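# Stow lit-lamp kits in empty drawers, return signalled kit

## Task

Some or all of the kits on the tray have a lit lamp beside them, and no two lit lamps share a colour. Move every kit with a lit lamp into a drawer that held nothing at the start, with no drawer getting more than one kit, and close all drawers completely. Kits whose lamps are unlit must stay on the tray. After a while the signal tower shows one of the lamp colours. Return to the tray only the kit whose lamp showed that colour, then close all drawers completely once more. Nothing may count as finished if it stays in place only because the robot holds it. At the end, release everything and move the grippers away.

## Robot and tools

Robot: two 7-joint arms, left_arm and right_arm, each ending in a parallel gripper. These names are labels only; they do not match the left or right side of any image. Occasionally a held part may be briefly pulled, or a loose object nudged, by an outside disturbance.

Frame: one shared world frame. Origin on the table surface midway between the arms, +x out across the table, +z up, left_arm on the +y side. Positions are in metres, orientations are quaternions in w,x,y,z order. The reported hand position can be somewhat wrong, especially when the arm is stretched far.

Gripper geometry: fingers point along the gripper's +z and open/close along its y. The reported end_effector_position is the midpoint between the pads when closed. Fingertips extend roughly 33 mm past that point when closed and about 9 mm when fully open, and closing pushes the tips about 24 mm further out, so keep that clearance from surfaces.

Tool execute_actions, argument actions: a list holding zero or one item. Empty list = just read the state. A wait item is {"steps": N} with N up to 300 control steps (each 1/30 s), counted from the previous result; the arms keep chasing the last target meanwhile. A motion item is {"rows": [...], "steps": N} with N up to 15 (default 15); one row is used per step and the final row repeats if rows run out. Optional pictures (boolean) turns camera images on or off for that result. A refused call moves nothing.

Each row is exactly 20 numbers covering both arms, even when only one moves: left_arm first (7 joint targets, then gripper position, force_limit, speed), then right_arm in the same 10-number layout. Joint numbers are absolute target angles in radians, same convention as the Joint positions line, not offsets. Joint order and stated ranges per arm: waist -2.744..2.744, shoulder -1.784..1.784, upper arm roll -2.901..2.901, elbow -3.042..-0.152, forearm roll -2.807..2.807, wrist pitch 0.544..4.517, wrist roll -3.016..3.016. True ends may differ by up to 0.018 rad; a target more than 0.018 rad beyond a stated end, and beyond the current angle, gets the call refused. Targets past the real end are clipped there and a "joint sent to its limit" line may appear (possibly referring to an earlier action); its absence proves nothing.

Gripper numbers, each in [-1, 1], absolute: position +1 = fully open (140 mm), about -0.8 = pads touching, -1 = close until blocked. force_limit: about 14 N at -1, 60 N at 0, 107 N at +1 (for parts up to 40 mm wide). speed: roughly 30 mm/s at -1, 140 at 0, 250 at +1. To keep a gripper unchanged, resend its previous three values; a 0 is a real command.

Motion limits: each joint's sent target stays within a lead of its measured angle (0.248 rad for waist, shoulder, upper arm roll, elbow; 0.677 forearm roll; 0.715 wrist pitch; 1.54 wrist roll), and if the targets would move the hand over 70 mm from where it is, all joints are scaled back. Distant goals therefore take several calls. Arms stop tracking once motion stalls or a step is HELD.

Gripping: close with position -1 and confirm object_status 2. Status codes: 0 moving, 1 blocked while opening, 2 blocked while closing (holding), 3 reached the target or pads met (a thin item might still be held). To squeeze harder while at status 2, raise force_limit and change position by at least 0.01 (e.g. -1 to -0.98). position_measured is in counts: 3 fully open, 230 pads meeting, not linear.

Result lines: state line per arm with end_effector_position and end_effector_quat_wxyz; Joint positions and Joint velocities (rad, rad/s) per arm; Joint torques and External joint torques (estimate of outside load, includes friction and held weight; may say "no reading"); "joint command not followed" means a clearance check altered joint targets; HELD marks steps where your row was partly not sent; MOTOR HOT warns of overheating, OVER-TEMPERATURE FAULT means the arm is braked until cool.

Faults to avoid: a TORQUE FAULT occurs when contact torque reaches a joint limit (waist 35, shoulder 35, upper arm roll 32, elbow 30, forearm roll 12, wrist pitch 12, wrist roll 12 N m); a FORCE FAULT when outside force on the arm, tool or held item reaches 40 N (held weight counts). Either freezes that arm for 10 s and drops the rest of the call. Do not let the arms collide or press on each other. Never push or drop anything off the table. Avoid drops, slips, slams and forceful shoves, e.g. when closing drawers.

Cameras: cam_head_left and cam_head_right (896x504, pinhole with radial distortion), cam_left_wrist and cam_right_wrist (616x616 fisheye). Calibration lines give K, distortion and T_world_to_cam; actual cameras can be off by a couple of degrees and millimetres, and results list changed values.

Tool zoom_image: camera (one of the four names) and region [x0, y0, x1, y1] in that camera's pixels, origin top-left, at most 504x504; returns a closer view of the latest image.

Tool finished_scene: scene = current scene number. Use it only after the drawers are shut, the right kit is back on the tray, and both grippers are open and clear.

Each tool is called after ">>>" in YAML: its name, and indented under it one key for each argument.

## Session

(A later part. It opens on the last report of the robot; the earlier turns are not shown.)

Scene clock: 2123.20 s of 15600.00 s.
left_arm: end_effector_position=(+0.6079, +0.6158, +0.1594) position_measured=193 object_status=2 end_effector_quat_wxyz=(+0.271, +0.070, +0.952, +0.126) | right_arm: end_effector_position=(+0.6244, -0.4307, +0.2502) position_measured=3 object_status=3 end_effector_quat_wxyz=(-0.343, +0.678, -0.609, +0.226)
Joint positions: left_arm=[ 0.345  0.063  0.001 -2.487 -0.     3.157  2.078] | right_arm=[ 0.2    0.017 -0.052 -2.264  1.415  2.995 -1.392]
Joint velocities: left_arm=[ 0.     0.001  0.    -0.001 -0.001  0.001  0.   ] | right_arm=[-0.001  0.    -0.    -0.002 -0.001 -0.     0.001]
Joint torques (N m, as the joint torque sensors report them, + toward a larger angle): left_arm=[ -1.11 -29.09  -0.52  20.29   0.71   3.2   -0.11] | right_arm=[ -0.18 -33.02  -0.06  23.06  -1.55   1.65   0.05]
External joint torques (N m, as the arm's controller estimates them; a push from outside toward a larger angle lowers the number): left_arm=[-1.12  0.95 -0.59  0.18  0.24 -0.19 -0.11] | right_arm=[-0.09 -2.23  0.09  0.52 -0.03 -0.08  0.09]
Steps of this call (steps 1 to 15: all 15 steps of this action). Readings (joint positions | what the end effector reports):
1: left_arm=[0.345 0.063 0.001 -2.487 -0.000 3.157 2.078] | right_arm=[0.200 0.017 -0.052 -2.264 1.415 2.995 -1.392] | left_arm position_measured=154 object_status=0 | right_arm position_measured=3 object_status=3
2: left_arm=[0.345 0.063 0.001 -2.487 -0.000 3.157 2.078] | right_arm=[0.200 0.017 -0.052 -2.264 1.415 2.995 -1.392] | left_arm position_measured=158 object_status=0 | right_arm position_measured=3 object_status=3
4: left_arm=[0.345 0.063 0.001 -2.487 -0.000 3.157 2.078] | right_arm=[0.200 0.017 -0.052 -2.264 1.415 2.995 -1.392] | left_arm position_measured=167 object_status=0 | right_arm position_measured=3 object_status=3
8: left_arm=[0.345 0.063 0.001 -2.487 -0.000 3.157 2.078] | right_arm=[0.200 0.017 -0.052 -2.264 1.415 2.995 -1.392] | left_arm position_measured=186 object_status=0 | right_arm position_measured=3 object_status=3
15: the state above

>>> execute_actions:
  actions:
    - {"rows":[[0.355,0.031,0,-2.53,0,3.172,2.09,-1,0.2,-0.5,0.2,0.017,-0.05,-2.264,1.415,2.995,-1.392,1,0,0],[0.355,0.031,0,-2.53,0,3.172,2.09,-1,0.2,-0.5,0.2,0.017,-0.05,-2.264,1.415,2.995,-1.392,1,0,0],[0.355,0.031,0,-2.53,0,3.172,2.09,-1,0.2,-0.5,0.2,0.017,-0.05,-2.264,1.415,2.995,-1.392,1,0,0],[0.355,0.031,0,-2.53,0,3.172,2.09,-1,0.2,-0.5,0.2,0.017,-0.05,-2.264,1.415,2.995,-1.392,1,0,0],[0.355,0.031,0,-2.53,0,3.172,2.09,-1,0.2,-0.5,0.2,0.017,-0.05,-2.264,1.415,2.995,-1.392,1,0,0],[0.3655,-0.0023,0,-2.5717,0,3.182,2.103,-1,0.2,-0.5,0.2,0.017,-0.05,-2.264,1.415,2.995,-1.392,1,0,0],[0.3655,-0.0023,0,-2.5717,0,3.182,2.103,-1,0.2,-0.5,0.2,0.017,-0.05,-2.264,1.415,2.995,-1.392,1,0,0],[0.3655,-0.0023,0,-2.5717,0,3.182,2.103,-1,0.2,-0.5,0.2,0.017,-0.05,-2.264,1.415,2.995,-1.392,1,0,0],[0.3655,-0.0023,0,-2.5717,0,3.182,2.103,-1,0.2,-0.5,0.2,0.017,-0.05,-2.264,1.415,2.995,-1.392,1,0,0],[0.3655,-0.0023,0,-2.5717,0,3.182,2.103,-1,0.2,-0.5,0.2,0.017,-0.05,-2.264,1.415,2.995,-1.392,1,0,0],[0.376,-0.037,0,-2.615,0,3.192,2.116,-1,0.2,-0.5,0.2,0.017,-0.05,-2.264,1.415,2.995,-1.392,1,0,0]],"steps":15}
  pictures: false

>>> execute_actions:
  actions:
    - {"rows":[[0.387,-0.0718,0,-2.6588,0,3.2,2.128,-1,0.2,-0.5,0.2,0.017,-0.05,-2.264,1.415,2.995,-1.392,1,0,0],[0.387,-0.0718,0,-2.6588,0,3.2,2.128,-1,0.2,-0.5,0.2,0.017,-0.05,-2.264,1.415,2.995,-1.392,1,0,0],[0.387,-0.0718,0,-2.6588,0,3.2,2.128,-1,0.2,-0.5,0.2,0.017,-0.05,-2.264,1.415,2.995,-1.392,1,0,0],[0.387,-0.0718,0,-2.6588,0,3.2,2.128,-1,0.2,-0.5,0.2,0.017,-0.05,-2.264,1.415,2.995,-1.392,1,0,0],[0.387,-0.0718,0,-2.6588,0,3.2,2.128,-1,0.2,-0.5,0.2,0.017,-0.05,-2.264,1.415,2.995,-1.392,1,0,0],[0.399,-0.107,0,-2.701,0,3.207,2.141,-1,0.2,-0.5,0.2,0.017,-0.05,-2.264,1.415,2.995,-1.392,1,0,0],[0.399,-0.107,0,-2.701,0,3.207,2.141,-1,0.2,-0.5,0.2,0.017,-0.05,-2.264,1.415,2.995,-1.392,1,0,0],[0.399,-0.107,0,-2.701,0,3.207,2.141,-1,0.2,-0.5,0.2,0.017,-0.05,-2.264,1.415,2.995,-1.392,1,0,0],[0.399,-0.107,0,-2.701,0,3.207,2.141,-1,0.2,-0.5,0.2,0.017,-0.05,-2.264,1.415,2.995,-1.392,1,0,0],[0.399,-0.107,0,-2.701,0,3.207,2.141,-1,0.2,-0.5,0.2,0.017,-0.05,-2.264,1.415,2.995,-1.392,1,0,0],[0.411,-0.143,0,-2.743,0,3.213,2.155,-1,0.2,-0.5,0.2,0.017,-0.05,-2.264,1.415,2.995,-1.392,1,0,0]],"steps":15}
  pictures: false

>>> execute_actions:
  actions:
    - {"rows":[[0.424,-0.181,0,-2.784,0,3.216,2.168,-1,0.2,-0.5,0.2,0.017,-0.05,-2.264,1.415,2.995,-1.392,1,0,0],[0.424,-0.181,0,-2.784,0,3.216,2.168,-1,0.2,-0.5,0.2,0.017,-0.05,-2.264,1.415,2.995,-1.392,1,0,0],[0.424,-0.181,0,-2.784,0,3.216,2.168,-1,0.2,-0.5,0.2,0.017,-0.05,-2.264,1.415,2.995,-1.392,1,0,0],[0.424,-0.181,0,-2.784,0,3.216,2.168,-1,0.2,-0.5,0.2,0.017,-0.05,-2.264,1.415,2.995,-1.392,1,0,0],[0.424,-0.181,0,-2.784,0,3.216,2.168,-1,0.2,-0.5,0.2,0.017,-0.05,-2.264,1.415,2.995,-1.392,1,0,0],[0.437,-0.22,0,-2.8252,0,3.218,2.18,-1,0.2,-0.5,0.2,0.017,-0.05,-2.264,1.415,2.995,-1.392,1,0,0],[0.437,-0.22,0,-2.8252,0,3.218,2.18,-1,0.2,-0.5,0.2,0.017,-0.05,-2.264,1.415,2.995,-1.392,1,0,0],[0.437,-0.22,0,-2.8252,0,3.218,2.18,-1,0.2,-0.5,0.2,0.017,-0.05,-2.264,1.415,2.995,-1.392,1,0,0],[0.437,-0.22,0,-2.8252,0,3.218,2.18,-1,0.2,-0.5,0.2,0.017,-0.05,-2.264,1.415,2.995,-1.392,1,0,0],[0.437,-0.22,0,-2.8252,0,3.218,2.18,-1,0.2,-0.5,0.2,0.017,-0.05,-2.264,1.415,2.995,-1.392,1,0,0],[0.448,-0.257,0,-2.862,0,3.218,2.185,-1,0.2,-0.5,0.2,0.017,-0.05,-2.264,1.415,2.995,-1.392,1,0,0]],"steps":15}
  pictures: false

>>> execute_actions:
  actions:
    - {"steps":12}
  pictures: false

>>> execute_actions:
  actions:
    - {"rows":[[0.448,-0.256,0,-2.861,0,3.218,2.185,-0.2,0.2,-0.5,0.2,0.017,-0.05,-2.264,1.415,2.995,-1.392,1,0,0]],"steps":14}
  pictures: false

>>> execute_actions:
  actions:
    - {"rows":[[0.457,-0.256,0,-2.861,0,3.15,2.185,-0.2,0.2,-0.5,0.2,0.017,-0.05,-2.264,1.415,2.995,-1.392,1,0,0],[0.457,-0.256,0,-2.861,0,3.15,2.185,-0.2,0.2,-0.5,0.2,0.017,-0.05,-2.264,1.415,2.995,-1.392,1,0,0],[0.462,-0.256,0,-2.861,0,3.15,2.185,-0.2,0.2,-0.5,0.2,0.017,-0.05,-2.264,1.415,2.995,-1.392,1,0,0],[0.462,-0.256,0,-2.861,0,3.15,2.185,-0.2,0.2,-0.5,0.2,0.017,-0.05,-2.264,1.415,2.995,-1.392,1,0,0],[0.467,-0.256,0,-2.861,0,3.1,2.185,-0.2,0.2,-0.5,0.2,0.017,-0.05,-2.264,1.415,2.995,-1.392,1,0,0],[0.467,-0.256,0,-2.861,0,3.1,2.185,-0.2,0.2,-0.5,0.2,0.017,-0.05,-2.264,1.415,2.995,-1.392,1,0,0],[0.472,-0.256,0,-2.861,0,3.1,2.185,-0.2,0.2,-0.5,0.2,0.017,-0.05,-2.264,1.415,2.995,-1.392,1,0,0],[0.472,-0.256,0,-2.861,0,3.03,2.185,-0.2,0.2,-0.5,0.2,0.017,-0.05,-2.264,1.415,2.995,-1.392,1,0,0]],"steps":15}
  pictures: false

>>> execute_actions:
  actions:
    - {"rows":[[0.44,-0.4,0,-2.8,0,2.55,2.1,0.15,0,-0.5,0.2,0.017,-0.05,-2.264,1.415,2.995,-1.392,1,0,0]],"steps":15}
  pictures: false

>>> execute_actions:
  actions:
    - {"rows":[[0.41,-0.5,0,-2.628,0,2.1,2.02,0.15,0,-0.5,0.2,0.017,-0.05,-2.264,1.415,2.995,-1.392,1,0,0]],"steps":15}
  pictures: false

>>> execute_actions:
  actions:
    - {"rows":[[0.39,-0.244,0,-2.2076,0,1.95,2.018,0.15,0,-0.5,0.2,0.017,-0.05,-2.264,1.415,2.995,-1.392,1,0,0]],"steps":15}
  pictures: false

>>> execute_actions:
  actions:
    - {"rows":[[0.39,0.106,0,-1.906,0,2.025,2.018,0.15,0,-0.5,0.2,0.017,-0.05,-2.264,1.415,2.995,-1.392,1,0,0]],"steps":15}
  pictures: false

>>> execute_actions:
  actions:
    - {"rows":[[0.39,0.117,0,-1.93,0,2.07,2.018,0.15,0,-0.5,0.2,0.017,-0.05,-2.264,1.415,2.995,-1.392,1,0,0],[0.39,0.117,0,-1.93,0,2.07,2.018,0.15,0,-0.5,0.2,0.017,-0.05,-2.264,1.415,2.995,-1.392,1,0,0],[0.39,0.117,0,-1.93,0,2.07,2.018,0.15,0,-0.5,0.2,0.017,-0.05,-2.264,1.415,2.995,-1.392,1,0,0],[0.39,0.117,0,-1.93,0,2.07,2.018,0.15,0,-0.5,0.2,0.017,-0.05,-2.264,1.415,2.995,-1.392,1,0,0],[0.39,0.117,0,-1.93,0,2.07,2.018,0.15,0,-0.5,0.2,0.017,-0.05,-2.264,1.415,2.995,-1.392,1,0,0],[0.39,0.129,0,-1.952,0,2.092,2.018,0.15,0,-0.5,0.2,0.017,-0.05,-2.264,1.415,2.995,-1.392,1,0,0]],"steps":15}
  pictures: false

>>> execute_actions:
  actions:
    - {"steps":15}

Scene clock: 2173.13 s of 15600.00 s.
left_arm: end_effector_position=(+0.5677, +0.6178, +0.1600) position_measured=193 object_status=2 end_effector_quat_wxyz=(+0.268, +0.066, +0.952, +0.132) | right_arm: end_effector_position=(+0.6244, -0.4307, +0.2502) position_measured=3 object_status=3 end_effector_quat_wxyz=(-0.343, +0.678, -0.609, +0.226)
Joint positions: left_arm=[ 0.372 -0.03   0.    -2.606  0.     3.183  2.096] | right_arm=[ 0.2    0.017 -0.052 -2.264  1.415  2.995 -1.392]
Joint velocities: left_arm=[ 0.02  -0.064  0.001 -0.086 -0.001  0.029  0.041] | right_arm=[ 0.     0.    -0.001 -0.    -0.     0.     0.001]
Joint torques (N m, as the joint torque sensors report them, + toward a larger angle): left_arm=[  0.33 -26.79   0.54  17.6    0.61   4.08   0.44] | right_arm=[ -0.08 -32.93  -0.31  23.26  -1.54   1.65   0.04]
External joint torques (N m, as the arm's controller estimates them; a push from outside toward a larger angle lowers the number): left_arm=[ 0.65 -1.06  0.93 -2.61  0.09  0.7   0.43] | right_arm=[-0.07 -1.97 -0.24  0.56  0.   -0.08  0.08]
Steps of this call (steps 1 to 15: the robot went on to your last target; steps 16 to 90: nothing new was sent; then 46.43 s passed at rest; steps 91 to 105: all 15 steps of this action). Readings (joint positions | what the end effector reports):
91: left_arm=[0.347 0.056 0.001 -2.496 -0.000 3.160 2.078] | right_arm=[0.200 0.017 -0.052 -2.264 1.415 2.995 -1.392] | left_arm position_measured=193 object_status=2 | right_arm position_measured=3 object_status=3
92: left_arm=[0.349 0.048 0.001 -2.507 -0.000 3.162 2.079] | right_arm=[0.200 0.017 -0.052 -2.264 1.415 2.995 -1.392] | left_arm position_measured=193 object_status=2 | right_arm position_measured=3 object_status=3
94: left_arm=[0.352 0.038 0.001 -2.519 -0.000 3.164 2.080] | right_arm=[0.200 0.017 -0.052 -2.264 1.415 2.995 -1.392] | left_arm position_measured=193 object_status=2 | right_arm position_measured=3 object_status=3
98: left_arm=[0.360 0.011 0.000 -2.554 -0.000 3.172 2.085] | right_arm=[0.200 0.017 -0.052 -2.264 1.415 2.995 -1.392] | left_arm position_measured=193 object_status=2 | right_arm position_measured=3 object_status=3
105: the state above

Scene clock: 2173.63 s of 15600.00 s.
left_arm: end_effector_position=(+0.5234, +0.6201, +0.1606) position_measured=193 object_status=2 end_effector_quat_wxyz=(+0.265, +0.066, +0.952, +0.141) | right_arm: end_effector_position=(+0.6244, -0.4307, +0.2502) position_measured=3 object_status=3 end_effector_quat_wxyz=(-0.343, +0.678, -0.609, +0.226)
Joint positions: left_arm=[ 0.407 -0.137 -0.001 -2.734  0.     3.206  2.13 ] | right_arm=[ 0.2    0.017 -0.052 -2.264  1.415  2.995 -1.392]
Joint velocities: left_arm=[ 0.021 -0.068  0.001 -0.081  0.     0.021  0.052] | right_arm=[ 0.001 -0.    -0.001 -0.002 -0.    -0.    -0.001]
Joint torques (N m, as the joint torque sensors report them, + toward a larger angle): left_arm=[  0.98 -22.94   0.19  18.48   0.67   4.02   0.79] | right_arm=[ -0.12 -32.84  -0.25  23.    -1.56   1.65   0.01]
External joint torques (N m, as the arm's controller estimates them; a push from outside toward a larger angle lowers the number): left_arm=[ 1.33 -1.23  0.72 -1.51  0.14  0.62  0.78] | right_arm=[-0.1  -2.02 -0.18  0.42 -0.04 -0.07  0.05]
Steps of this call (steps 1 to 15: all 15 steps of this action). Readings (joint positions | what the end effector reports):
1: left_arm=[0.375 -0.039 -0.000 -2.618 0.000 3.186 2.099] | right_arm=[0.200 0.017 -0.052 -2.264 1.415 2.995 -1.392] | left_arm position_measured=193 object_status=2 | right_arm position_measured=3 object_status=3
2: left_arm=[0.379 -0.051 -0.000 -2.632 0.000 3.188 2.101] | right_arm=[0.200 0.017 -0.052 -2.264 1.415 2.995 -1.392] | left_arm position_measured=193 object_status=2 | right_arm position_measured=3 object_status=3
4: left_arm=[0.383 -0.063 -0.000 -2.646 0.000 3.191 2.105] | right_arm=[0.200 0.017 -0.052 -2.264 1.415 2.995 -1.392] | left_arm position_measured=193 object_status=2 | right_arm position_measured=3 object_status=3
8: left_arm=[0.393 -0.093 -0.000 -2.683 0.000 3.198 2.114] | right_arm=[0.200 0.017 -0.052 -2.264 1.415 2.995 -1.392] | left_arm position_measured=193 object_status=2 | right_arm position_measured=3 object_status=3
15: the state above

Scene clock: 2174.13 s of 15600.00 s.
left_arm: end_effector_position=(+0.4800, +0.6220, +0.1615) position_measured=193 object_status=2 end_effector_quat_wxyz=(+0.260, +0.064, +0.952, +0.151) | right_arm: end_effector_position=(+0.6244, -0.4307, +0.2502) position_measured=3 object_status=3 end_effector_quat_wxyz=(-0.343, +0.678, -0.609, +0.226)
Joint positions: left_arm=[ 0.444 -0.25  -0.001 -2.854  0.     3.214  2.163] | right_arm=[ 0.2    0.017 -0.052 -2.264  1.415  2.995 -1.392]
Joint velocities: left_arm=[ 0.026 -0.07  -0.    -0.073  0.     0.004  0.041] | right_arm=[-0.    -0.    -0.001  0.    -0.001  0.001  0.001]
Joint torques (N m, as the joint torque sensors report them, + toward a larger angle): left_arm=[ -0.77 -18.91   1.19  17.63   0.6    4.19   0.52] | right_arm=[  0.01 -32.29  -0.3   23.    -1.52   1.63  -0.02]
External joint torques (N m, as the arm's controller estimates them; a push from outside toward a larger angle lowers the number): left_arm=[-0.37 -1.42  1.77 -2.07  0.08  0.82  0.5 ] | right_arm=[ 0.12 -1.31 -0.13  0.27  0.01 -0.12  0.02]
Steps of this call (steps 1 to 15: all 15 steps of this action). Readings (joint positions | what the end effector reports):
1: left_arm=[0.410 -0.147 -0.001 -2.745 0.000 3.208 2.132] | right_arm=[0.200 0.017 -0.052 -2.264 1.415 2.995 -1.392] | left_arm position_measured=193 object_status=2 | right_arm position_measured=3 object_status=3
2: left_arm=[0.414 -0.158 -0.001 -2.758 0.000 3.209 2.135] | right_arm=[0.200 0.017 -0.052 -2.264 1.415 2.995 -1.392] | left_arm position_measured=193 object_status=2 | right_arm position_measured=3 object_status=3
4: left_arm=[0.418 -0.171 -0.001 -2.772 0.000 3.210 2.140] | right_arm=[0.200 0.017 -0.052 -2.264 1.415 2.995 -1.392] | left_arm position_measured=193 object_status=2 | right_arm position_measured=3 object_status=3
8: left_arm=[0.430 -0.205 -0.001 -2.808 0.000 3.212 2.149] | right_arm=[0.200 0.017 -0.052 -2.264 1.415 2.995 -1.392] | left_arm position_measured=193 object_status=2 | right_arm position_measured=3 object_status=3
15: the state above

Scene clock: 2174.53 s of 15600.00 s.
left_arm: end_effector_position=(+0.4783, +0.6222, +0.1615) position_measured=193 object_status=2 end_effector_quat_wxyz=(+0.259, +0.067, +0.951, +0.152) | right_arm: end_effector_position=(+0.6244, -0.4307, +0.2502) position_measured=3 object_status=3 end_effector_quat_wxyz=(-0.343, +0.678, -0.609, +0.226)
Joint positions: left_arm=[ 0.446 -0.255 -0.001 -2.859  0.     3.215  2.17 ] | right_arm=[ 0.2    0.017 -0.052 -2.264  1.415  2.995 -1.392]
Joint velocities: left_arm=[ 0.001 -0.    -0.001 -0.     0.    -0.001  0.007] | right_arm=[ 0.001  0.002  0.    -0.    -0.001 -0.002  0.   ]
Joint torques (N m, as the joint torque sensors report them, + toward a larger angle): left_arm=[  0.44 -19.54   0.96  16.24   0.56   4.01   0.71] | right_arm=[  0.24 -33.04  -0.34  23.23  -1.55   1.61   0.05]
External joint torques (N m, as the arm's controller estimates them; a push from outside toward a larger angle lowers the number): left_arm=[ 0.46 -1.38  1.21 -3.03  0.12  0.62  0.7 ] | right_arm=[ 0.15 -2.21 -0.37  0.59 -0.01 -0.1   0.1 ]
Steps of this call (steps 1 to 12: the robot went on to your last target). Readings (joint positions | what the end effector reports):
1: left_arm=[0.445 -0.252 -0.001 -2.856 0.000 3.214 2.164] | right_arm=[0.200 0.017 -0.052 -2.264 1.415 2.995 -1.392] | left_arm position_measured=193 object_status=2 | right_arm position_measured=3 object_status=3
2: left_arm=[0.445 -0.253 -0.001 -2.857 0.000 3.214 2.165] | right_arm=[0.200 0.017 -0.052 -2.264 1.415 2.995 -1.392] | left_arm position_measured=193 object_status=2 | right_arm position_measured=3 object_status=3
4: left_arm=[0.446 -0.254 -0.001 -2.858 0.000 3.214 2.167] | right_arm=[0.200 0.017 -0.052 -2.264 1.415 2.995 -1.392] | left_arm position_measured=193 object_status=2 | right_arm position_measured=3 object_status=3
8: left_arm=[0.446 -0.255 -0.001 -2.859 0.000 3.214 2.169] | right_arm=[0.200 0.017 -0.052 -2.264 1.415 2.995 -1.392] | left_arm position_measured=193 object_status=2 | right_arm position_measured=3 object_status=3
12: the state above

Scene clock: 2175.00 s of 15600.00 s.
left_arm: end_effector_position=(+0.4779, +0.6221, +0.1612) position_measured=154 object_status=0 end_effector_quat_wxyz=(+0.259, +0.070, +0.951, +0.153) | right_arm: end_effector_position=(+0.6244, -0.4307, +0.2502) position_measured=3 object_status=3 end_effector_quat_wxyz=(-0.343, +0.678, -0.609, +0.226)
Joint positions: left_arm=[ 0.446 -0.255 -0.001 -2.859  0.     3.215  2.176] | right_arm=[ 0.2    0.017 -0.052 -2.264  1.415  2.995 -1.392]
Joint velocities: left_arm=[ 0.     0.001 -0.    -0.001  0.001  0.     0.005] | right_arm=[-0.    -0.001  0.    -0.001 -0.     0.     0.001]
Joint torques (N m, as the joint torque sensors report them, + toward a larger angle): left_arm=[  0.07 -18.89   0.37  18.39   0.67   4.11   0.43] | right_arm=[  0.53 -32.6   -0.2   23.08  -1.57   1.67   0.03]
External joint torques (N m, as the arm's controller estimates them; a push from outside toward a larger angle lowers the number): left_arm=[ 0.11 -0.91  0.65 -0.77  0.23  0.75  0.43] | right_arm=[ 0.52 -1.78 -0.15  0.5  -0.05 -0.05  0.08]
Steps of this call (steps 1 to 14: all 14 steps of this action). Readings (joint positions | what the end effector reports):
1: left_arm=[0.446 -0.255 -0.001 -2.859 0.000 3.215 2.170] | right_arm=[0.200 0.017 -0.052 -2.264 1.415 2.995 -1.392] | left_arm position_measured=193 object_status=0 | right_arm position_measured=3 object_status=3
2: left_arm=[0.446 -0.255 -0.001 -2.859 0.000 3.215 2.171] | right_arm=[0.200 0.017 -0.052 -2.264 1.415 2.995 -1.392] | left_arm position_measured=193 object_status=0 | right_arm position_measured=3 object_status=3
4: left_arm=[0.446 -0.255 -0.001 -2.859 0.000 3.215 2.172] | right_arm=[0.200 0.017 -0.052 -2.264 1.415 2.995 -1.392] | left_arm position_measured=180 object_status=0 | right_arm position_measured=3 object_status=3
8: left_arm=[0.446 -0.255 -0.001 -2.859 0.000 3.215 2.174] | right_arm=[0.200 0.017 -0.052 -2.264 1.415 2.995 -1.392] | left_arm position_measured=161 object_status=0 | right_arm position_measured=3 object_status=3
14: the state above

Scene clock: 2175.50 s of 15600.00 s.
left_arm: end_effector_position=(+0.4403, +0.6159, +0.1240) position_measured=154 object_status=3 end_effector_quat_wxyz=(+0.192, +0.061, +0.973, +0.116) | right_arm: end_effector_position=(+0.6244, -0.4307, +0.2502) position_measured=3 object_status=3 end_effector_quat_wxyz=(-0.343, +0.678, -0.609, +0.226)
Joint positions: left_arm=[ 0.469 -0.256 -0.001 -2.86   0.     3.057  2.178] | right_arm=[ 0.2    0.017 -0.052 -2.264  1.415  2.995 -1.392]
Joint velocities: left_arm=[ 0.002  0.001  0.001  0.    -0.002 -0.141  0.   ] | right_arm=[-0.     0.002 -0.001  0.001 -0.     0.     0.   ]
Joint torques (N m, as the joint torque sensors report them, + toward a larger angle): left_arm=[  1.09 -17.53   1.7   17.79   0.69   2.73   0.32] | right_arm=[ -0.2  -32.68  -0.34  22.86  -1.51   1.65   0.08]
External joint torques (N m, as the arm's controller estimates them; a push from outside toward a larger angle lowers the number): left_arm=[ 1.1   0.47  1.96 -1.51  0.24 -0.57  0.31] | right_arm=[-0.2  -1.85 -0.28  0.2   0.02 -0.08  0.13]
Steps of this call (steps 1 to 15: all 15 steps of this action). Readings (joint positions | what the end effector reports):
1: left_arm=[0.448 -0.255 -0.001 -2.859 0.000 3.206 2.176] | right_arm=[0.200 0.017 -0.052 -2.264 1.415 2.995 -1.392] | left_arm position_measured=154 object_status=0 | right_arm position_measured=3 object_status=3
2: left_arm=[0.450 -0.255 -0.001 -2.859 0.000 3.196 2.177] | right_arm=[0.200 0.017 -0.052 -2.264 1.415 2.995 -1.392] | left_arm position_measured=154 object_status=3 | right_arm position_measured=3 object_status=3
4: left_arm=[0.455 -0.255 -0.001 -2.860 0.000 3.182 2.177] | right_arm=[0.200 0.017 -0.052 -2.264 1.415 2.995 -1.392] | left_arm position_measured=154 object_status=3 | right_arm position_measured=3 object_status=3
8: left_arm=[0.465 -0.256 -0.001 -2.859 0.000 3.129 2.177] | right_arm=[0.200 0.017 -0.052 -2.264 1.415 2.995 -1.392] | left_arm position_measured=154 object_status=3 | right_arm position_measured=3 object_status=3
15: the state above

Scene clock: 2176.00 s of 15600.00 s.
left_arm: end_effector_position=(+0.3839, +0.5746, +0.1305) position_measured=110 object_status=0 end_effector_quat_wxyz=(+0.078, +0.046, +0.995, +0.043) | right_arm: end_effector_position=(+0.6244, -0.4307, +0.2502) position_measured=3 object_status=3 end_effector_quat_wxyz=(-0.343, +0.678, -0.609, +0.226)
Joint positions: left_arm=[ 0.443 -0.398  0.    -2.799  0.     2.581  2.121] | right_arm=[ 0.2    0.017 -0.052 -2.264  1.415  2.995 -1.392]
Joint velocities: left_arm=[-0.002 -0.     0.001  0.    -0.    -0.161 -0.047] | right_arm=[-0.001 -0.002 -0.001 -0.001 -0.001  0.     0.   ]
Joint torques (N m, as the joint torque sensors report them, + toward a larger angle): left_arm=[ -1.95 -15.93  -0.01  21.06   0.83   2.31  -0.33] | right_arm=[  0.39 -32.81  -0.02  23.53  -1.52   1.58   0.08]
External joint torques (N m, as the arm's controller estimates them; a push from outside toward a larger angle lowers the number): left_arm=[-1.97 -0.5   0.33 -0.61  0.25 -0.58 -0.34] | right_arm=[ 0.44 -1.8   0.09  0.81  0.01 -0.16  0.12]
Steps of this call (steps 1 to 15: all 15 steps of this action). Readings (joint positions | what the end effector reports):
1: left_arm=[0.464 -0.279 0.000 -2.853 0.000 2.979 2.172] | right_arm=[0.200 0.017 -0.052 -2.264 1.415 2.995 -1.392] | left_arm position_measured=154 object_status=0 | right_arm position_measured=3 object_status=3
2: left_arm=[0.457 -0.315 0.000 -2.840 0.000 2.901 2.165] | right_arm=[0.200 0.017 -0.052 -2.264 1.415 2.995 -1.392] | left_arm position_measured=150 object_status=0 | right_arm position_measured=3 object_status=3
4: left_arm=[0.448 -0.369 0.000 -2.813 0.000 2.789 2.154] | right_arm=[0.200 0.017 -0.052 -2.264 1.415 2.995 -1.392] | left_arm position_measured=141 object_status=0 | right_arm position_measured=3 object_status=3
8: left_arm=[0.444 -0.397 0.000 -2.799 0.000 2.663 2.137] | right_arm=[0.200 0.017 -0.052 -2.264 1.415 2.995 -1.392] | left_arm position_measured=123 object_status=0 | right_arm position_measured=3 object_status=3
15: the state above

Scene clock: 2176.50 s of 15600.00 s.
left_arm: end_effector_position=(+0.3549, +0.5480, +0.1990) position_measured=110 object_status=3 end_effector_quat_wxyz=(+0.002, +0.023, +1.000, +0.001) | right_arm: end_effector_position=(+0.6244, -0.4307, +0.2502) position_measured=3 object_status=3 end_effector_quat_wxyz=(-0.343, +0.678, -0.609, +0.226)
Joint positions: left_arm=[ 0.413 -0.502  0.001 -2.628  0.     2.13   2.045] | right_arm=[ 0.2    0.017 -0.052 -2.264  1.415  2.995 -1.392]
Joint velocities: left_arm=[-0.001 -0.001 -0.     0.    -0.001 -0.157 -0.062] | right_arm=[-0.001  0.     0.001 -0.     0.     0.     0.001]
Joint torques (N m, as the joint torque sensors report them, + toward a larger angle): left_arm=[ -2.2  -12.37  -0.16  22.92   0.85   1.94  -0.2 ] | right_arm=[  0.17 -32.72  -0.37  23.01  -1.52   1.64   0.02]
External joint torques (N m, as the arm's controller estimates them; a push from outside toward a larger angle lowers the number): left_arm=[-2.14  1.48  0.38 -0.8   0.12 -0.56 -0.2 ] | right_arm=[ 0.23 -1.86 -0.25  0.35  0.01 -0.09  0.06]
Steps of this call (steps 1 to 15: all 15 steps of this action). Readings (joint positions | what the end effector reports):
1: left_arm=[0.438 -0.408 0.002 -2.773 0.000 2.504 2.113] | right_arm=[0.200 0.017 -0.052 -2.264 1.415 2.995 -1.392] | left_arm position_measured=110 object_status=0 | right_arm position_measured=3 object_status=3
2: left_arm=[0.430 -0.430 0.001 -2.733 0.000 2.432 2.104] | right_arm=[0.200 0.017 -0.052 -2.264 1.415 2.995 -1.392] | left_arm position_measured=110 object_status=3 | right_arm position_measured=3 object_status=3
4: left_arm=[0.419 -0.475 0.001 -2.666 0.000 2.328 2.089] | right_arm=[0.200 0.017 -0.052 -2.264 1.415 2.995 -1.392] | left_arm position_measured=110 object_status=3 | right_arm position_measured=3 object_status=3
8: left_arm=[0.414 -0.502 0.001 -2.628 0.000 2.209 2.067] | right_arm=[0.200 0.017 -0.052 -2.264 1.415 2.995 -1.392] | left_arm position_measured=110 object_status=3 | right_arm position_measured=3 object_status=3
15: the state above

Scene clock: 2177.00 s of 15600.00 s.
left_arm: end_effector_position=(+0.4485, +0.5801, +0.2708) position_measured=110 object_status=3 end_effector_quat_wxyz=(+0.001, +0.025, +1.000, +0.000) | right_arm: end_effector_position=(+0.6244, -0.4307, +0.2502) position_measured=3 object_status=3 end_effector_quat_wxyz=(-0.343, +0.678, -0.609, +0.226)
Joint positions: left_arm=[ 0.393 -0.247  0.001 -2.21  -0.001  1.965  2.029] | right_arm=[ 0.2    0.017 -0.052 -2.264  1.415  2.995 -1.392]
Joint velocities: left_arm=[-0.     0.02  -0.001  0.001 -0.    -0.065 -0.014] | right_arm=[ 0.    -0.    -0.     0.001  0.001  0.001 -0.001]
Joint torques (N m, as the joint torque sensors report them, + toward a larger angle): left_arm=[ -2.16 -22.36  -0.82  25.14   1.25   1.94  -0.22] | right_arm=[  0.32 -32.99  -0.12  23.18  -1.59   1.63   0.06]
External joint torques (N m, as the arm's controller estimates them; a push from outside toward a larger angle lowers the number): left_arm=[-2.18  1.66 -0.59  0.57  0.46 -0.54 -0.22] | right_arm=[ 0.29 -2.03 -0.1   0.46 -0.05 -0.09  0.1 ]
Steps of this call (steps 1 to 15: all 15 steps of this action). Readings (joint positions | what the end effector reports):
1: left_arm=[0.410 -0.450 0.002 -2.571 -0.001 2.092 2.043] | right_arm=[0.200 0.017 -0.052 -2.264 1.415 2.995 -1.392] | left_arm position_measured=110 object_status=3 | right_arm position_measured=3 object_status=3
2: left_arm=[0.405 -0.378 0.002 -2.491 -0.001 2.067 2.041] | right_arm=[0.200 0.017 -0.052 -2.264 1.415 2.995 -1.392] | left_arm position_measured=110 object_status=3 | right_arm position_measured=3 object_status=3
4: left_arm=[0.397 -0.289 0.002 -2.354 -0.001 2.030 2.038] | right_arm=[0.200 0.017 -0.052 -2.264 1.415 2.995 -1.392] | left_arm position_measured=110 object_status=3 | right_arm position_measured=3 object_status=3
8: left_arm=[0.393 -0.256 0.001 -2.229 -0.001 1.993 2.033] | right_arm=[0.200 0.017 -0.052 -2.264 1.415 2.995 -1.392] | left_arm position_measured=110 object_status=3 | right_arm position_measured=3 object_status=3
15: the state above

Scene clock: 2177.50 s of 15600.00 s.
left_arm: end_effector_position=(+0.5479, +0.6229, +0.2286) position_measured=110 object_status=3 end_effector_quat_wxyz=(+0.000, +0.023, +1.000, -0.000) | right_arm: end_effector_position=(+0.6244, -0.4307, +0.2502) position_measured=3 object_status=3 end_effector_quat_wxyz=(-0.343, +0.678, -0.609, +0.226)
Joint positions: left_arm=[ 0.393  0.108  0.001 -1.909 -0.001  2.017  2.026] | right_arm=[ 0.2    0.017 -0.052 -2.264  1.415  2.995 -1.392]
Joint velocities: left_arm=[ 0.001 -0.014  0.001  0.038  0.     0.027 -0.004] | right_arm=[ 0.001 -0.001  0.     0.002  0.001  0.001  0.001]
Joint torques (N m, as the joint torque sensors report them, + toward a larger angle): left_arm=[ -1.77 -35.46  -0.45  24.04   1.2    2.97  -0.19] | right_arm=[  0.23 -33.09  -0.74  23.04  -1.52   1.67   0.04]
External joint torques (N m, as the arm's controller estimates them; a push from outside toward a larger angle lowers the number): left_arm=[-1.94 -0.74 -0.72  0.61  0.44  0.66 -0.19] | right_arm=[ 0.18 -2.05 -0.73  0.27  0.03 -0.06  0.08]
Steps of this call (steps 1 to 15: all 15 steps of this action). Readings (joint positions | what the end effector reports):
1: left_arm=[0.393 -0.212 0.001 -2.165 -0.001 1.960 2.029] | right_arm=[0.200 0.017 -0.052 -2.264 1.415 2.995 -1.392] | left_arm position_measured=110 object_status=3 | right_arm position_measured=3 object_status=3
2: left_arm=[0.393 -0.159 0.001 -2.106 -0.001 1.969 2.029] | right_arm=[0.200 0.017 -0.052 -2.264 1.415 2.995 -1.392] | left_arm position_measured=110 object_status=3 | right_arm position_measured=3 object_status=3
4: left_arm=[0.393 -0.042 0.001 -1.996 -0.001 1.987 2.028] | right_arm=[0.200 0.017 -0.052 -2.264 1.415 2.995 -1.392] | left_arm position_measured=110 object_status=3 | right_arm position_measured=3 object_status=3
8: left_arm=[0.393 0.091 0.001 -1.929 -0.001 2.007 2.027] | right_arm=[0.200 0.017 -0.052 -2.264 1.415 2.995 -1.392] | left_arm position_measured=110 object_status=3 | right_arm position_measured=3 object_status=3
15: the state above

Scene clock: 2178.00 s of 15600.00 s.
left_arm: end_effector_position=(+0.5483, +0.6231, +0.2021) position_measured=110 object_status=3 end_effector_quat_wxyz=(+0.001, +0.023, +1.000, +0.000) | right_arm: end_effector_position=(+0.6244, -0.4307, +0.2502) position_measured=3 object_status=3 end_effector_quat_wxyz=(-0.343, +0.678, -0.609, +0.226)
Joint positions: left_arm=[ 0.393  0.129  0.001 -1.951 -0.001  2.082  2.025] | right_arm=[ 0.2    0.017 -0.052 -2.264  1.415  2.995 -1.392]
Joint velocities: left_arm=[-0.001 -0.     0.    -0.001  0.001  0.036 -0.001] | right_arm=[ 0.    -0.001  0.001 -0.001  0.001  0.     0.001]
Joint torques (N m, as the joint torque sensors report them, + toward a larger angle): left_arm=[ -1.75 -35.39   0.01  22.     1.26   3.18  -0.3 ] | right_arm=[ -0.06 -33.08   0.08  22.95  -1.59   1.59   0.02]
External joint torques (N m, as the arm's controller estimates them; a push from outside toward a larger angle lowers the number): left_arm=[-1.85  0.33 -0.21 -1.61  0.52  0.8  -0.3 ] | right_arm=[-0.14 -2.16  0.06  0.28 -0.05 -0.13  0.06]
Steps of this call (steps 1 to 15: all 15 steps of this action). Readings (joint positions | what the end effector reports):
1: left_arm=[0.393 0.107 0.001 -1.912 -0.001 2.026 2.026] | right_arm=[0.200 0.017 -0.052 -2.264 1.415 2.995 -1.392] | left_arm position_measured=110 object_status=3 | right_arm position_measured=3 object_status=3
2: left_arm=[0.393 0.108 0.001 -1.917 -0.001 2.033 2.026] | right_arm=[0.200 0.017 -0.052 -2.264 1.415 2.995 -1.392] | left_arm position_measured=110 object_status=3 | right_arm position_measured=3 object_status=3
4: left_arm=[0.393 0.112 0.001 -1.924 -0.001 2.044 2.025] | right_arm=[0.200 0.017 -0.052 -2.264 1.415 2.995 -1.392] | left_arm position_measured=110 object_status=3 | right_arm position_measured=3 object_status=3
8: left_arm=[0.393 0.121 0.001 -1.942 -0.001 2.066 2.025] | right_arm=[0.200 0.017 -0.052 -2.264 1.415 2.995 -1.392] | left_arm position_measured=110 object_status=3 | right_arm position_measured=3 object_status=3
15: the state above

Scene clock: 2178.50 s of 15600.00 s.
left_arm: end_effector_position=(+0.5499, +0.6238, +0.2026) position_measured=110 object_status=3 end_effector_quat_wxyz=(+0.003, +0.023, +1.000, +0.001) | right_arm: end_effector_position=(+0.6244, -0.4307, +0.2502) position_measured=3 object_status=3 end_effector_quat_wxyz=(-0.343, +0.678, -0.609, +0.226)
Joint positions: left_arm=[ 0.393  0.129  0.001 -1.951 -0.001  2.087  2.025] | right_arm=[ 0.2    0.017 -0.052 -2.264  1.415  2.995 -1.392]
Joint velocities: left_arm=[-0.001 -0.    -0.001 -0.001  0.001  0.002  0.001] | right_arm=[ 0.     0.     0.001  0.    -0.    -0.     0.001]
Joint torques (N m, as the joint torque sensors report them, + toward a larger angle): left_arm=[ -1.67 -35.8   -0.64  22.69   1.18   3.1   -0.32] | right_arm=[  0.08 -32.99  -0.01  23.25  -1.56   1.63   0.04]
External joint torques (N m, as the arm's controller estimates them; a push from outside toward a larger angle lowers the number): left_arm=[-1.66  0.24 -0.76 -1.13  0.44  0.67 -0.32] | right_arm=[ 0.08 -2.1   0.05  0.57 -0.03 -0.1   0.08]
Steps of this call (steps 1 to 15: the robot went on to your last target). Readings (joint positions | what the end effector reports):
1: left_arm=[0.393 0.129 0.001 -1.951 -0.001 2.083 2.025] | right_arm=[0.200 0.017 -0.052 -2.264 1.415 2.995 -1.392] | left_arm position_measured=110 object_status=3 | right_arm position_measured=3 object_status=3
2: left_arm=[0.393 0.129 0.001 -1.951 -0.001 2.084 2.025] | right_arm=[0.200 0.017 -0.052 -2.264 1.415 2.995 -1.392] | left_arm position_measured=110 object_status=3 | right_arm position_measured=3 object_status=3
4: left_arm=[0.393 0.129 0.001 -1.951 -0.001 2.085 2.025] | right_arm=[0.200 0.017 -0.052 -2.264 1.415 2.995 -1.392] | left_arm position_measured=110 object_status=3 | right_arm position_measured=3 object_status=3
8: left_arm=[0.393 0.129 0.001 -1.951 -0.001 2.087 2.025] | right_arm=[0.200 0.017 -0.052 -2.264 1.415 2.995 -1.392] | left_arm position_measured=110 object_status=3 | right_arm position_measured=3 object_status=3
15: the state above
All arms were judged still, so your last target was given up. Only a new action makes them travel on or press farther. Fingers that are still opening or closing keep moving.
camera_calibration (this result's frames):
cam_left_wrist: T_world_to_cam=[[0.204139, 0.977549, -0.0522087, -0.703284], [0.890355, -0.163232, 0.424997, -0.46083], [0.406934, -0.133243, -0.903688, 0.233011], [0, 0, 0, 1]] pos_world=[0.459049, 0.643319, 0.369703]
cam_right_wrist: T_world_to_cam=[[-0.683737, -0.0236339, -0.729345, 0.596409], [-0.419502, 0.830543, 0.366356, 0.519284], [0.597095, 0.556452, -0.577788, 0.187612], [0, 0, 0, 1]] pos_world=[0.513605, -0.52159, 0.353145]

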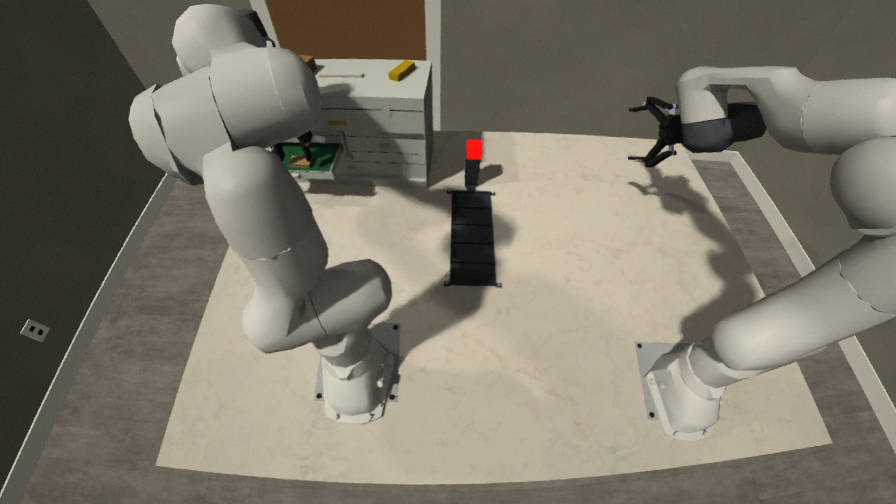

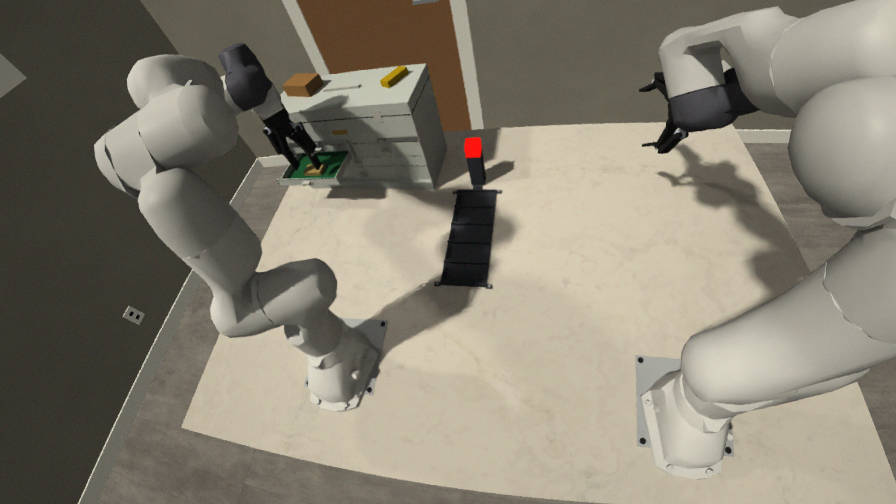

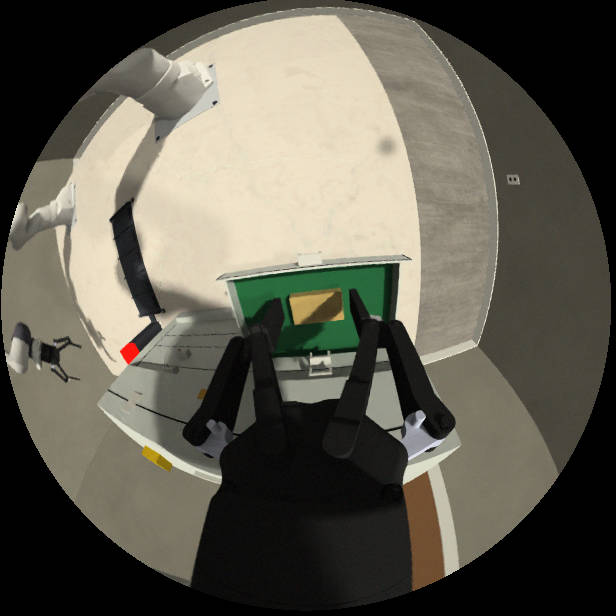

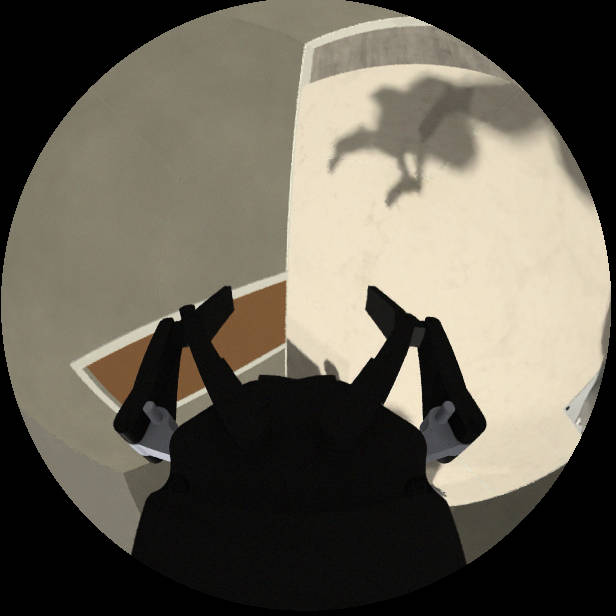

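Descend to z≈.175.

>>> execute_actions:
  actions:
    - {"rows":[[0.39,0.137,0,-1.966,0,2.115,2.018,0.15,0,-0.5,0.2,0.017,-0.05,-2.264,1.415,2.995,-1.392,1,0,0],[0.39,0.137,0,-1.966,0,2.115,2.018,0.15,0,-0.5,0.2,0.017,-0.05,-2.264,1.415,2.995,-1.392,1,0,0],[0.39,0.137,0,-1.966,0,2.115,2.018,0.15,0,-0.5,0.2,0.017,-0.05,-2.264,1.415,2.995,-1.392,1,0,0],[0.39,0.137,0,-1.966,0,2.115,2.018,0.15,0,-0.5,0.2,0.017,-0.05,-2.264,1.415,2.995,-1.392,1,0,0],[0.39,0.145,0,-1.98,0,2.138,2.018,0.15,0,-0.5,0.2,0.017,-0.05,-2.264,1.415,2.995,-1.392,1,0,0],[0.39,0.145,0,-1.98,0,2.138,2.018,0.15,0,-0.5,0.2,0.017,-0.05,-2.264,1.415,2.995,-1.392,1,0,0],[0.39,0.145,0,-1.98,0,2.138,2.018,0.15,0,-0.5,0.2,0.017,-0.05,-2.264,1.415,2.995,-1.392,1,0,0],[0.39,0.145,0,-1.98,0,2.138,2.018,0.15,0,-0.5,0.2,0.017,-0.05,-2.264,1.415,2.995,-1.392,1,0,0],[0.39,0.153,0,-1.993,0,2.152,2.018,0.15,0,-0.5,0.2,0.017,-0.05,-2.264,1.415,2.995,-1.392,1,0,0]],"steps":15}
  pictures: false

>>> execute_actions:
  actions:
    - {"steps":12}
  pictures: false

>>> execute_actions:
  actions:
    - {"rows":[[0.39,0.153,0,-1.993,0,2.152,2.018,-1,0,-0.7,0.2,0.017,-0.05,-2.264,1.415,2.995,-1.392,1,0,0]],"steps":15}
  pictures: false

Scene clock: 2195.63 s of 15600.00 s.
left_arm: end_effector_position=(+0.5455, +0.6219, +0.1749) position_measured=110 object_status=3 end_effector_quat_wxyz=(-0.002, +0.023, +1.000, -0.001) | right_arm: end_effector_position=(+0.6244, -0.4307, +0.2502) position_measured=3 object_status=3 end_effector_quat_wxyz=(-0.343, +0.678, -0.609, +0.226)
Joint positions: left_arm=[ 0.392  0.152  0.001 -1.992 -0.001  2.14   2.025] | right_arm=[ 0.2    0.017 -0.052 -2.264  1.415  2.995 -1.392]
Joint velocities: left_arm=[ 0.     0.004  0.    -0.008 -0.001  0.044 -0.   ] | right_arm=[-0.002 -0.002  0.001  0.002 -0.001 -0.    -0.   ]
Joint torques (N m, as the joint torque sensors report them, + toward a larger angle): left_arm=[ -2.18 -36.13  -0.89  22.66   1.11   3.32  -0.13] | right_arm=[  0.05 -32.85  -0.01  23.17  -1.53   1.6    0.05]
External joint torques (N m, as the arm's controller estimates them; a push from outside toward a larger angle lowers the number): left_arm=[-2.21  1.09 -1.07 -1.34  0.39  0.83 -0.13] | right_arm=[ 0.04 -1.67  0.03  0.33  0.02 -0.14  0.09]
Steps of this call (steps 1 to 100: nothing new was sent; then 13.30 s passed at rest; steps 101 to 115: all 15 steps of this action). Readings (joint positions | what the end effector reports):
101: left_arm=[0.393 0.129 0.001 -1.954 -0.001 2.092 2.025] | right_arm=[0.200 0.017 -0.052 -2.264 1.415 2.995 -1.392] | left_arm position_measured=110 object_status=3 | right_arm position_measured=3 object_status=3
102: left_arm=[0.393 0.130 0.001 -1.957 -0.001 2.096 2.025] | right_arm=[0.200 0.017 -0.052 -2.264 1.415 2.995 -1.392] | left_arm position_measured=110 object_status=3 | right_arm position_measured=3 object_status=3
104: left_arm=[0.393 0.133 0.001 -1.961 -0.001 2.100 2.025] | right_arm=[0.200 0.017 -0.052 -2.264 1.415 2.995 -1.392] | left_arm position_measured=110 object_status=3 | right_arm position_measured=3 object_status=3
108: left_arm=[0.392 0.142 0.001 -1.975 -0.001 2.118 2.025] | right_arm=[0.200 0.017 -0.052 -2.264 1.415 2.995 -1.392] | left_arm position_measured=110 object_status=3 | right_arm position_measured=3 object_status=3
115: the state above

Scene clock: 2196.03 s of 15600.00 s.
left_arm: end_effector_position=(+0.5476, +0.6228, +0.1754) position_measured=110 object_status=3 end_effector_quat_wxyz=(+0.001, +0.023, +1.000, +0.000) | right_arm: end_effector_position=(+0.6244, -0.4307, +0.2502) position_measured=3 object_status=3 end_effector_quat_wxyz=(-0.343, +0.678, -0.609, +0.226)
Joint positions: left_arm=[ 0.392  0.152  0.001 -1.992 -0.001  2.147  2.025] | right_arm=[ 0.2    0.017 -0.052 -2.264  1.415  2.995 -1.392]
Joint velocities: left_arm=[ 0.    -0.001  0.    -0.001 -0.001  0.005 -0.001] | right_arm=[-0.002  0.001 -0.    -0.    -0.    -0.001  0.001]
Joint torques (N m, as the joint torque sensors report them, + toward a larger angle): left_arm=[ -1.63 -35.49  -0.06  22.47   1.1    3.19  -0.27] | right_arm=[  0.27 -33.16   0.08  23.23  -1.51   1.65   0.04]
External joint torques (N m, as the arm's controller estimates them; a push from outside toward a larger angle lowers the number): left_arm=[-1.74  0.87 -0.32 -0.9   0.39  0.78 -0.27] | right_arm=[ 0.44 -2.36  0.3   0.61  0.01 -0.09  0.08]
Steps of this call (steps 1 to 12: the robot went on to your last target). Readings (joint positions | what the end effector reports):
1: left_arm=[0.392 0.152 0.001 -1.992 -0.001 2.141 2.025] | right_arm=[0.200 0.017 -0.052 -2.264 1.415 2.995 -1.392] | left_arm position_measured=110 object_status=3 | right_arm position_measured=3 object_status=3
2: left_arm=[0.392 0.152 0.001 -1.992 -0.001 2.142 2.025] | right_arm=[0.200 0.017 -0.052 -2.264 1.415 2.995 -1.392] | left_arm position_measured=110 object_status=3 | right_arm position_measured=3 object_status=3
4: left_arm=[0.392 0.152 0.001 -1.992 -0.001 2.144 2.025] | right_arm=[0.200 0.017 -0.052 -2.264 1.415 2.995 -1.392] | left_arm position_measured=110 object_status=3 | right_arm position_measured=3 object_status=3
8: left_arm=[0.392 0.152 0.001 -1.992 -0.001 2.146 2.025] | right_arm=[0.200 0.017 -0.052 -2.264 1.415 2.995 -1.392] | left_arm position_measured=110 object_status=3 | right_arm position_measured=3 object_status=3
12: the state above

Scene clock: 2196.53 s of 15600.00 s.
left_arm: end_effector_position=(+0.5479, +0.6229, +0.1760) position_measured=136 object_status=2 end_effector_quat_wxyz=(+0.002, +0.023, +1.000, +0.001) | right_arm: end_effector_position=(+0.6244, -0.4307, +0.2502) position_measured=3 object_status=3 end_effector_quat_wxyz=(-0.343, +0.678, -0.609, +0.226)
Joint positions: left_arm=[ 0.392  0.152  0.001 -1.992 -0.001  2.148  2.025] | right_arm=[ 0.2    0.017 -0.052 -2.264  1.415  2.995 -1.392]
Joint velocities: left_arm=[ 0.002  0.001  0.    -0.001 -0.001 -0.    -0.001] | right_arm=[ 0.    -0.    -0.001  0.    -0.    -0.    -0.   ]
Joint torques (N m, as the joint torque sensors report them, + toward a larger angle): left_arm=[ -2.02 -35.09  -0.48  22.03   1.19   3.28  -0.25] | right_arm=[ -0.01 -32.71  -0.24  23.19  -1.52   1.61  -0.02]
External joint torques (N m, as the arm's controller estimates them; a push from outside toward a larger angle lowers the number): left_arm=[-2.13  1.03 -0.74 -1.23  0.48  0.87 -0.25] | right_arm=[-0.07 -1.74 -0.24  0.49  0.02 -0.12  0.02]
Steps of this call (steps 1 to 15: all 15 steps of this action). Readings (joint positions | what the end effector reports):
1: left_arm=[0.392 0.152 0.001 -1.992 -0.001 2.147 2.025] | right_arm=[0.200 0.017 -0.052 -2.264 1.415 2.995 -1.392] | left_arm position_measured=110 object_status=0 | right_arm position_measured=3 object_status=3
2: left_arm=[0.392 0.152 0.001 -1.992 -0.001 2.147 2.025] | right_arm=[0.200 0.017 -0.052 -2.264 1.415 2.995 -1.392] | left_arm position_measured=113 object_status=0 | right_arm position_measured=3 object_status=3
4: left_arm=[0.392 0.152 0.001 -1.992 -0.001 2.147 2.025] | right_arm=[0.200 0.017 -0.052 -2.264 1.415 2.995 -1.392] | left_arm position_measured=119 object_status=0 | right_arm position_measured=3 object_status=3
8: left_arm=[0.392 0.152 0.001 -1.992 -0.001 2.148 2.025] | right_arm=[0.200 0.017 -0.052 -2.264 1.415 2.995 -1.392] | left_arm position_measured=133 object_status=0 | right_arm position_measured=3 object_status=3
15: the state above

Slightly marginal (136); regrip 2 mm lower.

>>> execute_actions:
  actions:
    - {"rows":[[0.39,0.153,0,-1.993,0,2.152,2.018,0.15,0,-0.5,0.2,0.017,-0.05,-2.264,1.415,2.995,-1.392,1,0,0]],"steps":10}
  pictures: false

>>> execute_actions:
  actions:
    - {"rows":[[0.39,0.1565,0,-1.997,0,2.156,2.018,0.15,0,-0.5,0.2,0.017,-0.05,-2.264,1.415,2.995,-1.392,1,0,0]],"steps":12}
  pictures: false

>>> execute_actions:
  actions:
    - {"rows":[[0.39,0.1565,0,-1.997,0,2.156,2.018,-1,0,-0.7,0.2,0.017,-0.05,-2.264,1.415,2.995,-1.392,1,0,0]],"steps":15}
  pictures: false

Scene clock: 2207.23 s of 15600.00 s.
left_arm: end_effector_position=(+0.5479, +0.6229, +0.1760) position_measured=110 object_status=0 end_effector_quat_wxyz=(+0.002, +0.023, +1.000, +0.001) | right_arm: end_effector_position=(+0.6244, -0.4307, +0.2502) position_measured=3 object_status=3 end_effector_quat_wxyz=(-0.343, +0.678, -0.609, +0.226)
Joint positions: left_arm=[ 0.392  0.152  0.001 -1.992 -0.001  2.148  2.025] | right_arm=[ 0.2    0.017 -0.052 -2.264  1.415  2.995 -1.392]
Joint velocities: left_arm=[ 0.001 -0.    -0.001 -0.001 -0.001 -0.     0.   ] | right_arm=[-0.     0.     0.001  0.001  0.    -0.001 -0.001]
Joint torques (N m, as the joint torque sensors report them, + toward a larger angle): left_arm=[ -2.15 -35.35  -0.4   22.74   1.18   3.23  -0.21] | right_arm=[ -0.16 -32.46  -0.35  22.95  -1.55   1.66   0.07]
External joint torques (N m, as the arm's controller estimates them; a push from outside toward a larger angle lowers the number): left_arm=[-2.17  0.99 -0.57 -0.67  0.47  0.81 -0.21] | right_arm=[-0.2  -1.45 -0.33  0.18  0.   -0.07  0.11]
Steps of this call (steps 1 to 15: the robot went on to your last target; steps 16 to 90: nothing new was sent; then 7.37 s passed at rest; steps 91 to 100: all 10 steps of this action). Readings (joint positions | what the end effector reports):
91: left_arm=[0.392 0.152 0.001 -1.992 -0.001 2.148 2.025] | right_arm=[0.200 0.017 -0.052 -2.264 1.415 2.995 -1.392] | left_arm position_measured=136 object_status=0 | right_arm position_measured=3 object_status=3
92: left_arm=[0.392 0.152 0.001 -1.992 -0.001 2.148 2.025] | right_arm=[0.200 0.017 -0.052 -2.264 1.415 2.995 -1.392] | left_arm position_measured=136 object_status=0 | right_arm position_measured=3 object_status=3
94: left_arm=[0.392 0.152 0.001 -1.992 -0.001 2.148 2.025] | right_arm=[0.200 0.017 -0.052 -2.264 1.415 2.995 -1.392] | left_arm position_measured=122 object_status=0 | right_arm position_measured=3 object_status=3
98: left_arm=[0.392 0.152 0.001 -1.992 -0.001 2.148 2.025] | right_arm=[0.200 0.017 -0.052 -2.264 1.415 2.995 -1.392] | left_arm position_measured=110 object_status=0 | right_arm position_measured=3 object_status=3
100: the state above

Scene clock: 2207.63 s of 15600.00 s.
left_arm: end_effector_position=(+0.5470, +0.6225, +0.1728) position_measured=110 object_status=3 end_effector_quat_wxyz=(+0.001, +0.023, +1.000, -0.000) | right_arm: end_effector_position=(+0.6244, -0.4307, +0.2502) position_measured=3 object_status=3 end_effector_quat_wxyz=(-0.343, +0.678, -0.609, +0.226)
Joint positions: left_arm=[ 0.392  0.155  0.001 -1.996 -0.001  2.151  2.025] | right_arm=[ 0.2    0.017 -0.052 -2.264  1.415  2.995 -1.392]
Joint velocities: left_arm=[-0.001 -0.001 -0.     0.    -0.     0.003 -0.001] | right_arm=[0.    0.    0.001 0.001 0.    0.    0.001]
Joint torques (N m, as the joint torque sensors report them, + toward a larger angle): left_arm=[ -2.35 -35.36  -0.05  21.65   1.08   3.08  -0.29] | right_arm=[ -0.52 -32.79  -0.35  23.31  -1.54   1.63   0.07]
External joint torques (N m, as the arm's controller estimates them; a push from outside toward a larger angle lowers the number): left_arm=[-2.18  0.91 -0.04 -1.64  0.38  0.68 -0.29] | right_arm=[-0.59 -1.87 -0.36  0.6   0.01 -0.09  0.11]
Steps of this call (steps 1 to 12: all 12 steps of this action). Readings (joint positions | what the end effector reports):
1: left_arm=[0.392 0.152 0.001 -1.993 -0.001 2.149 2.025] | right_arm=[0.200 0.017 -0.052 -2.264 1.415 2.995 -1.392] | left_arm position_measured=110 object_status=0 | right_arm position_measured=3 object_status=3
2: left_arm=[0.392 0.152 0.001 -1.993 -0.001 2.149 2.025] | right_arm=[0.200 0.017 -0.052 -2.264 1.415 2.995 -1.392] | left_arm position_measured=110 object_status=0 | right_arm position_measured=3 object_status=3
4: left_arm=[0.392 0.154 0.001 -1.995 -0.001 2.150 2.025] | right_arm=[0.200 0.017 -0.052 -2.264 1.415 2.995 -1.392] | left_arm position_measured=110 object_status=3 | right_arm position_measured=3 object_status=3
8: left_arm=[0.392 0.155 0.001 -1.996 -0.001 2.151 2.025] | right_arm=[0.200 0.017 -0.052 -2.264 1.415 2.995 -1.392] | left_arm position_measured=110 object_status=3 | right_arm position_measured=3 object_status=3
12: the state above

Scene clock: 2208.13 s of 15600.00 s.
left_arm: end_effector_position=(+0.5472, +0.6226, +0.1731) position_measured=134 object_status=2 end_effector_quat_wxyz=(+0.001, +0.023, +1.000, +0.000) | right_arm: end_effector_position=(+0.6244, -0.4307, +0.2502) position_measured=3 object_status=3 end_effector_quat_wxyz=(-0.343, +0.678, -0.609, +0.226)
Joint positions: left_arm=[ 0.392  0.154  0.001 -1.996 -0.001  2.152  2.025] | right_arm=[ 0.2    0.017 -0.052 -2.264  1.415  2.995 -1.392]
Joint velocities: left_arm=[-0.    -0.    -0.    -0.     0.001 -0.     0.001] | right_arm=[-0.     0.001 -0.001 -0.     0.     0.001 -0.001]
Joint torques (N m, as the joint torque sensors report them, + toward a larger angle): left_arm=[ -1.91 -34.42  -0.22  22.14   1.11   3.16  -0.28] | right_arm=[  0.54 -32.52  -0.4   23.42  -1.53   1.62   0.07]
External joint torques (N m, as the arm's controller estimates them; a push from outside toward a larger angle lowers the number): left_arm=[-1.94  1.78 -0.4  -1.14  0.4   0.75 -0.28] | right_arm=[ 0.57 -1.65 -0.31  0.75  0.   -0.11  0.11]
Steps of this call (steps 1 to 15: all 15 steps of this action). Readings (joint positions | what the end effector reports):
1: left_arm=[0.392 0.155 0.001 -1.996 -0.001 2.151 2.025] | right_arm=[0.200 0.017 -0.052 -2.264 1.415 2.995 -1.392] | left_arm position_measured=110 object_status=0 | right_arm position_measured=3 object_status=3
2: left_arm=[0.392 0.155 0.001 -1.996 -0.001 2.152 2.025] | right_arm=[0.200 0.017 -0.052 -2.264 1.415 2.995 -1.392] | left_arm position_measured=113 object_status=0 | right_arm position_measured=3 object_status=3
4: left_arm=[0.392 0.155 0.001 -1.996 -0.001 2.152 2.025] | right_arm=[0.200 0.017 -0.052 -2.264 1.415 2.995 -1.392] | left_arm position_measured=119 object_status=0 | right_arm position_measured=3 object_status=3
8: left_arm=[0.392 0.154 0.001 -1.996 -0.001 2.152 2.025] | right_arm=[0.200 0.017 -0.052 -2.264 1.415 2.995 -1.392] | left_arm position_measured=133 object_status=0 | right_arm position_measured=3 object_status=3
15: the state above


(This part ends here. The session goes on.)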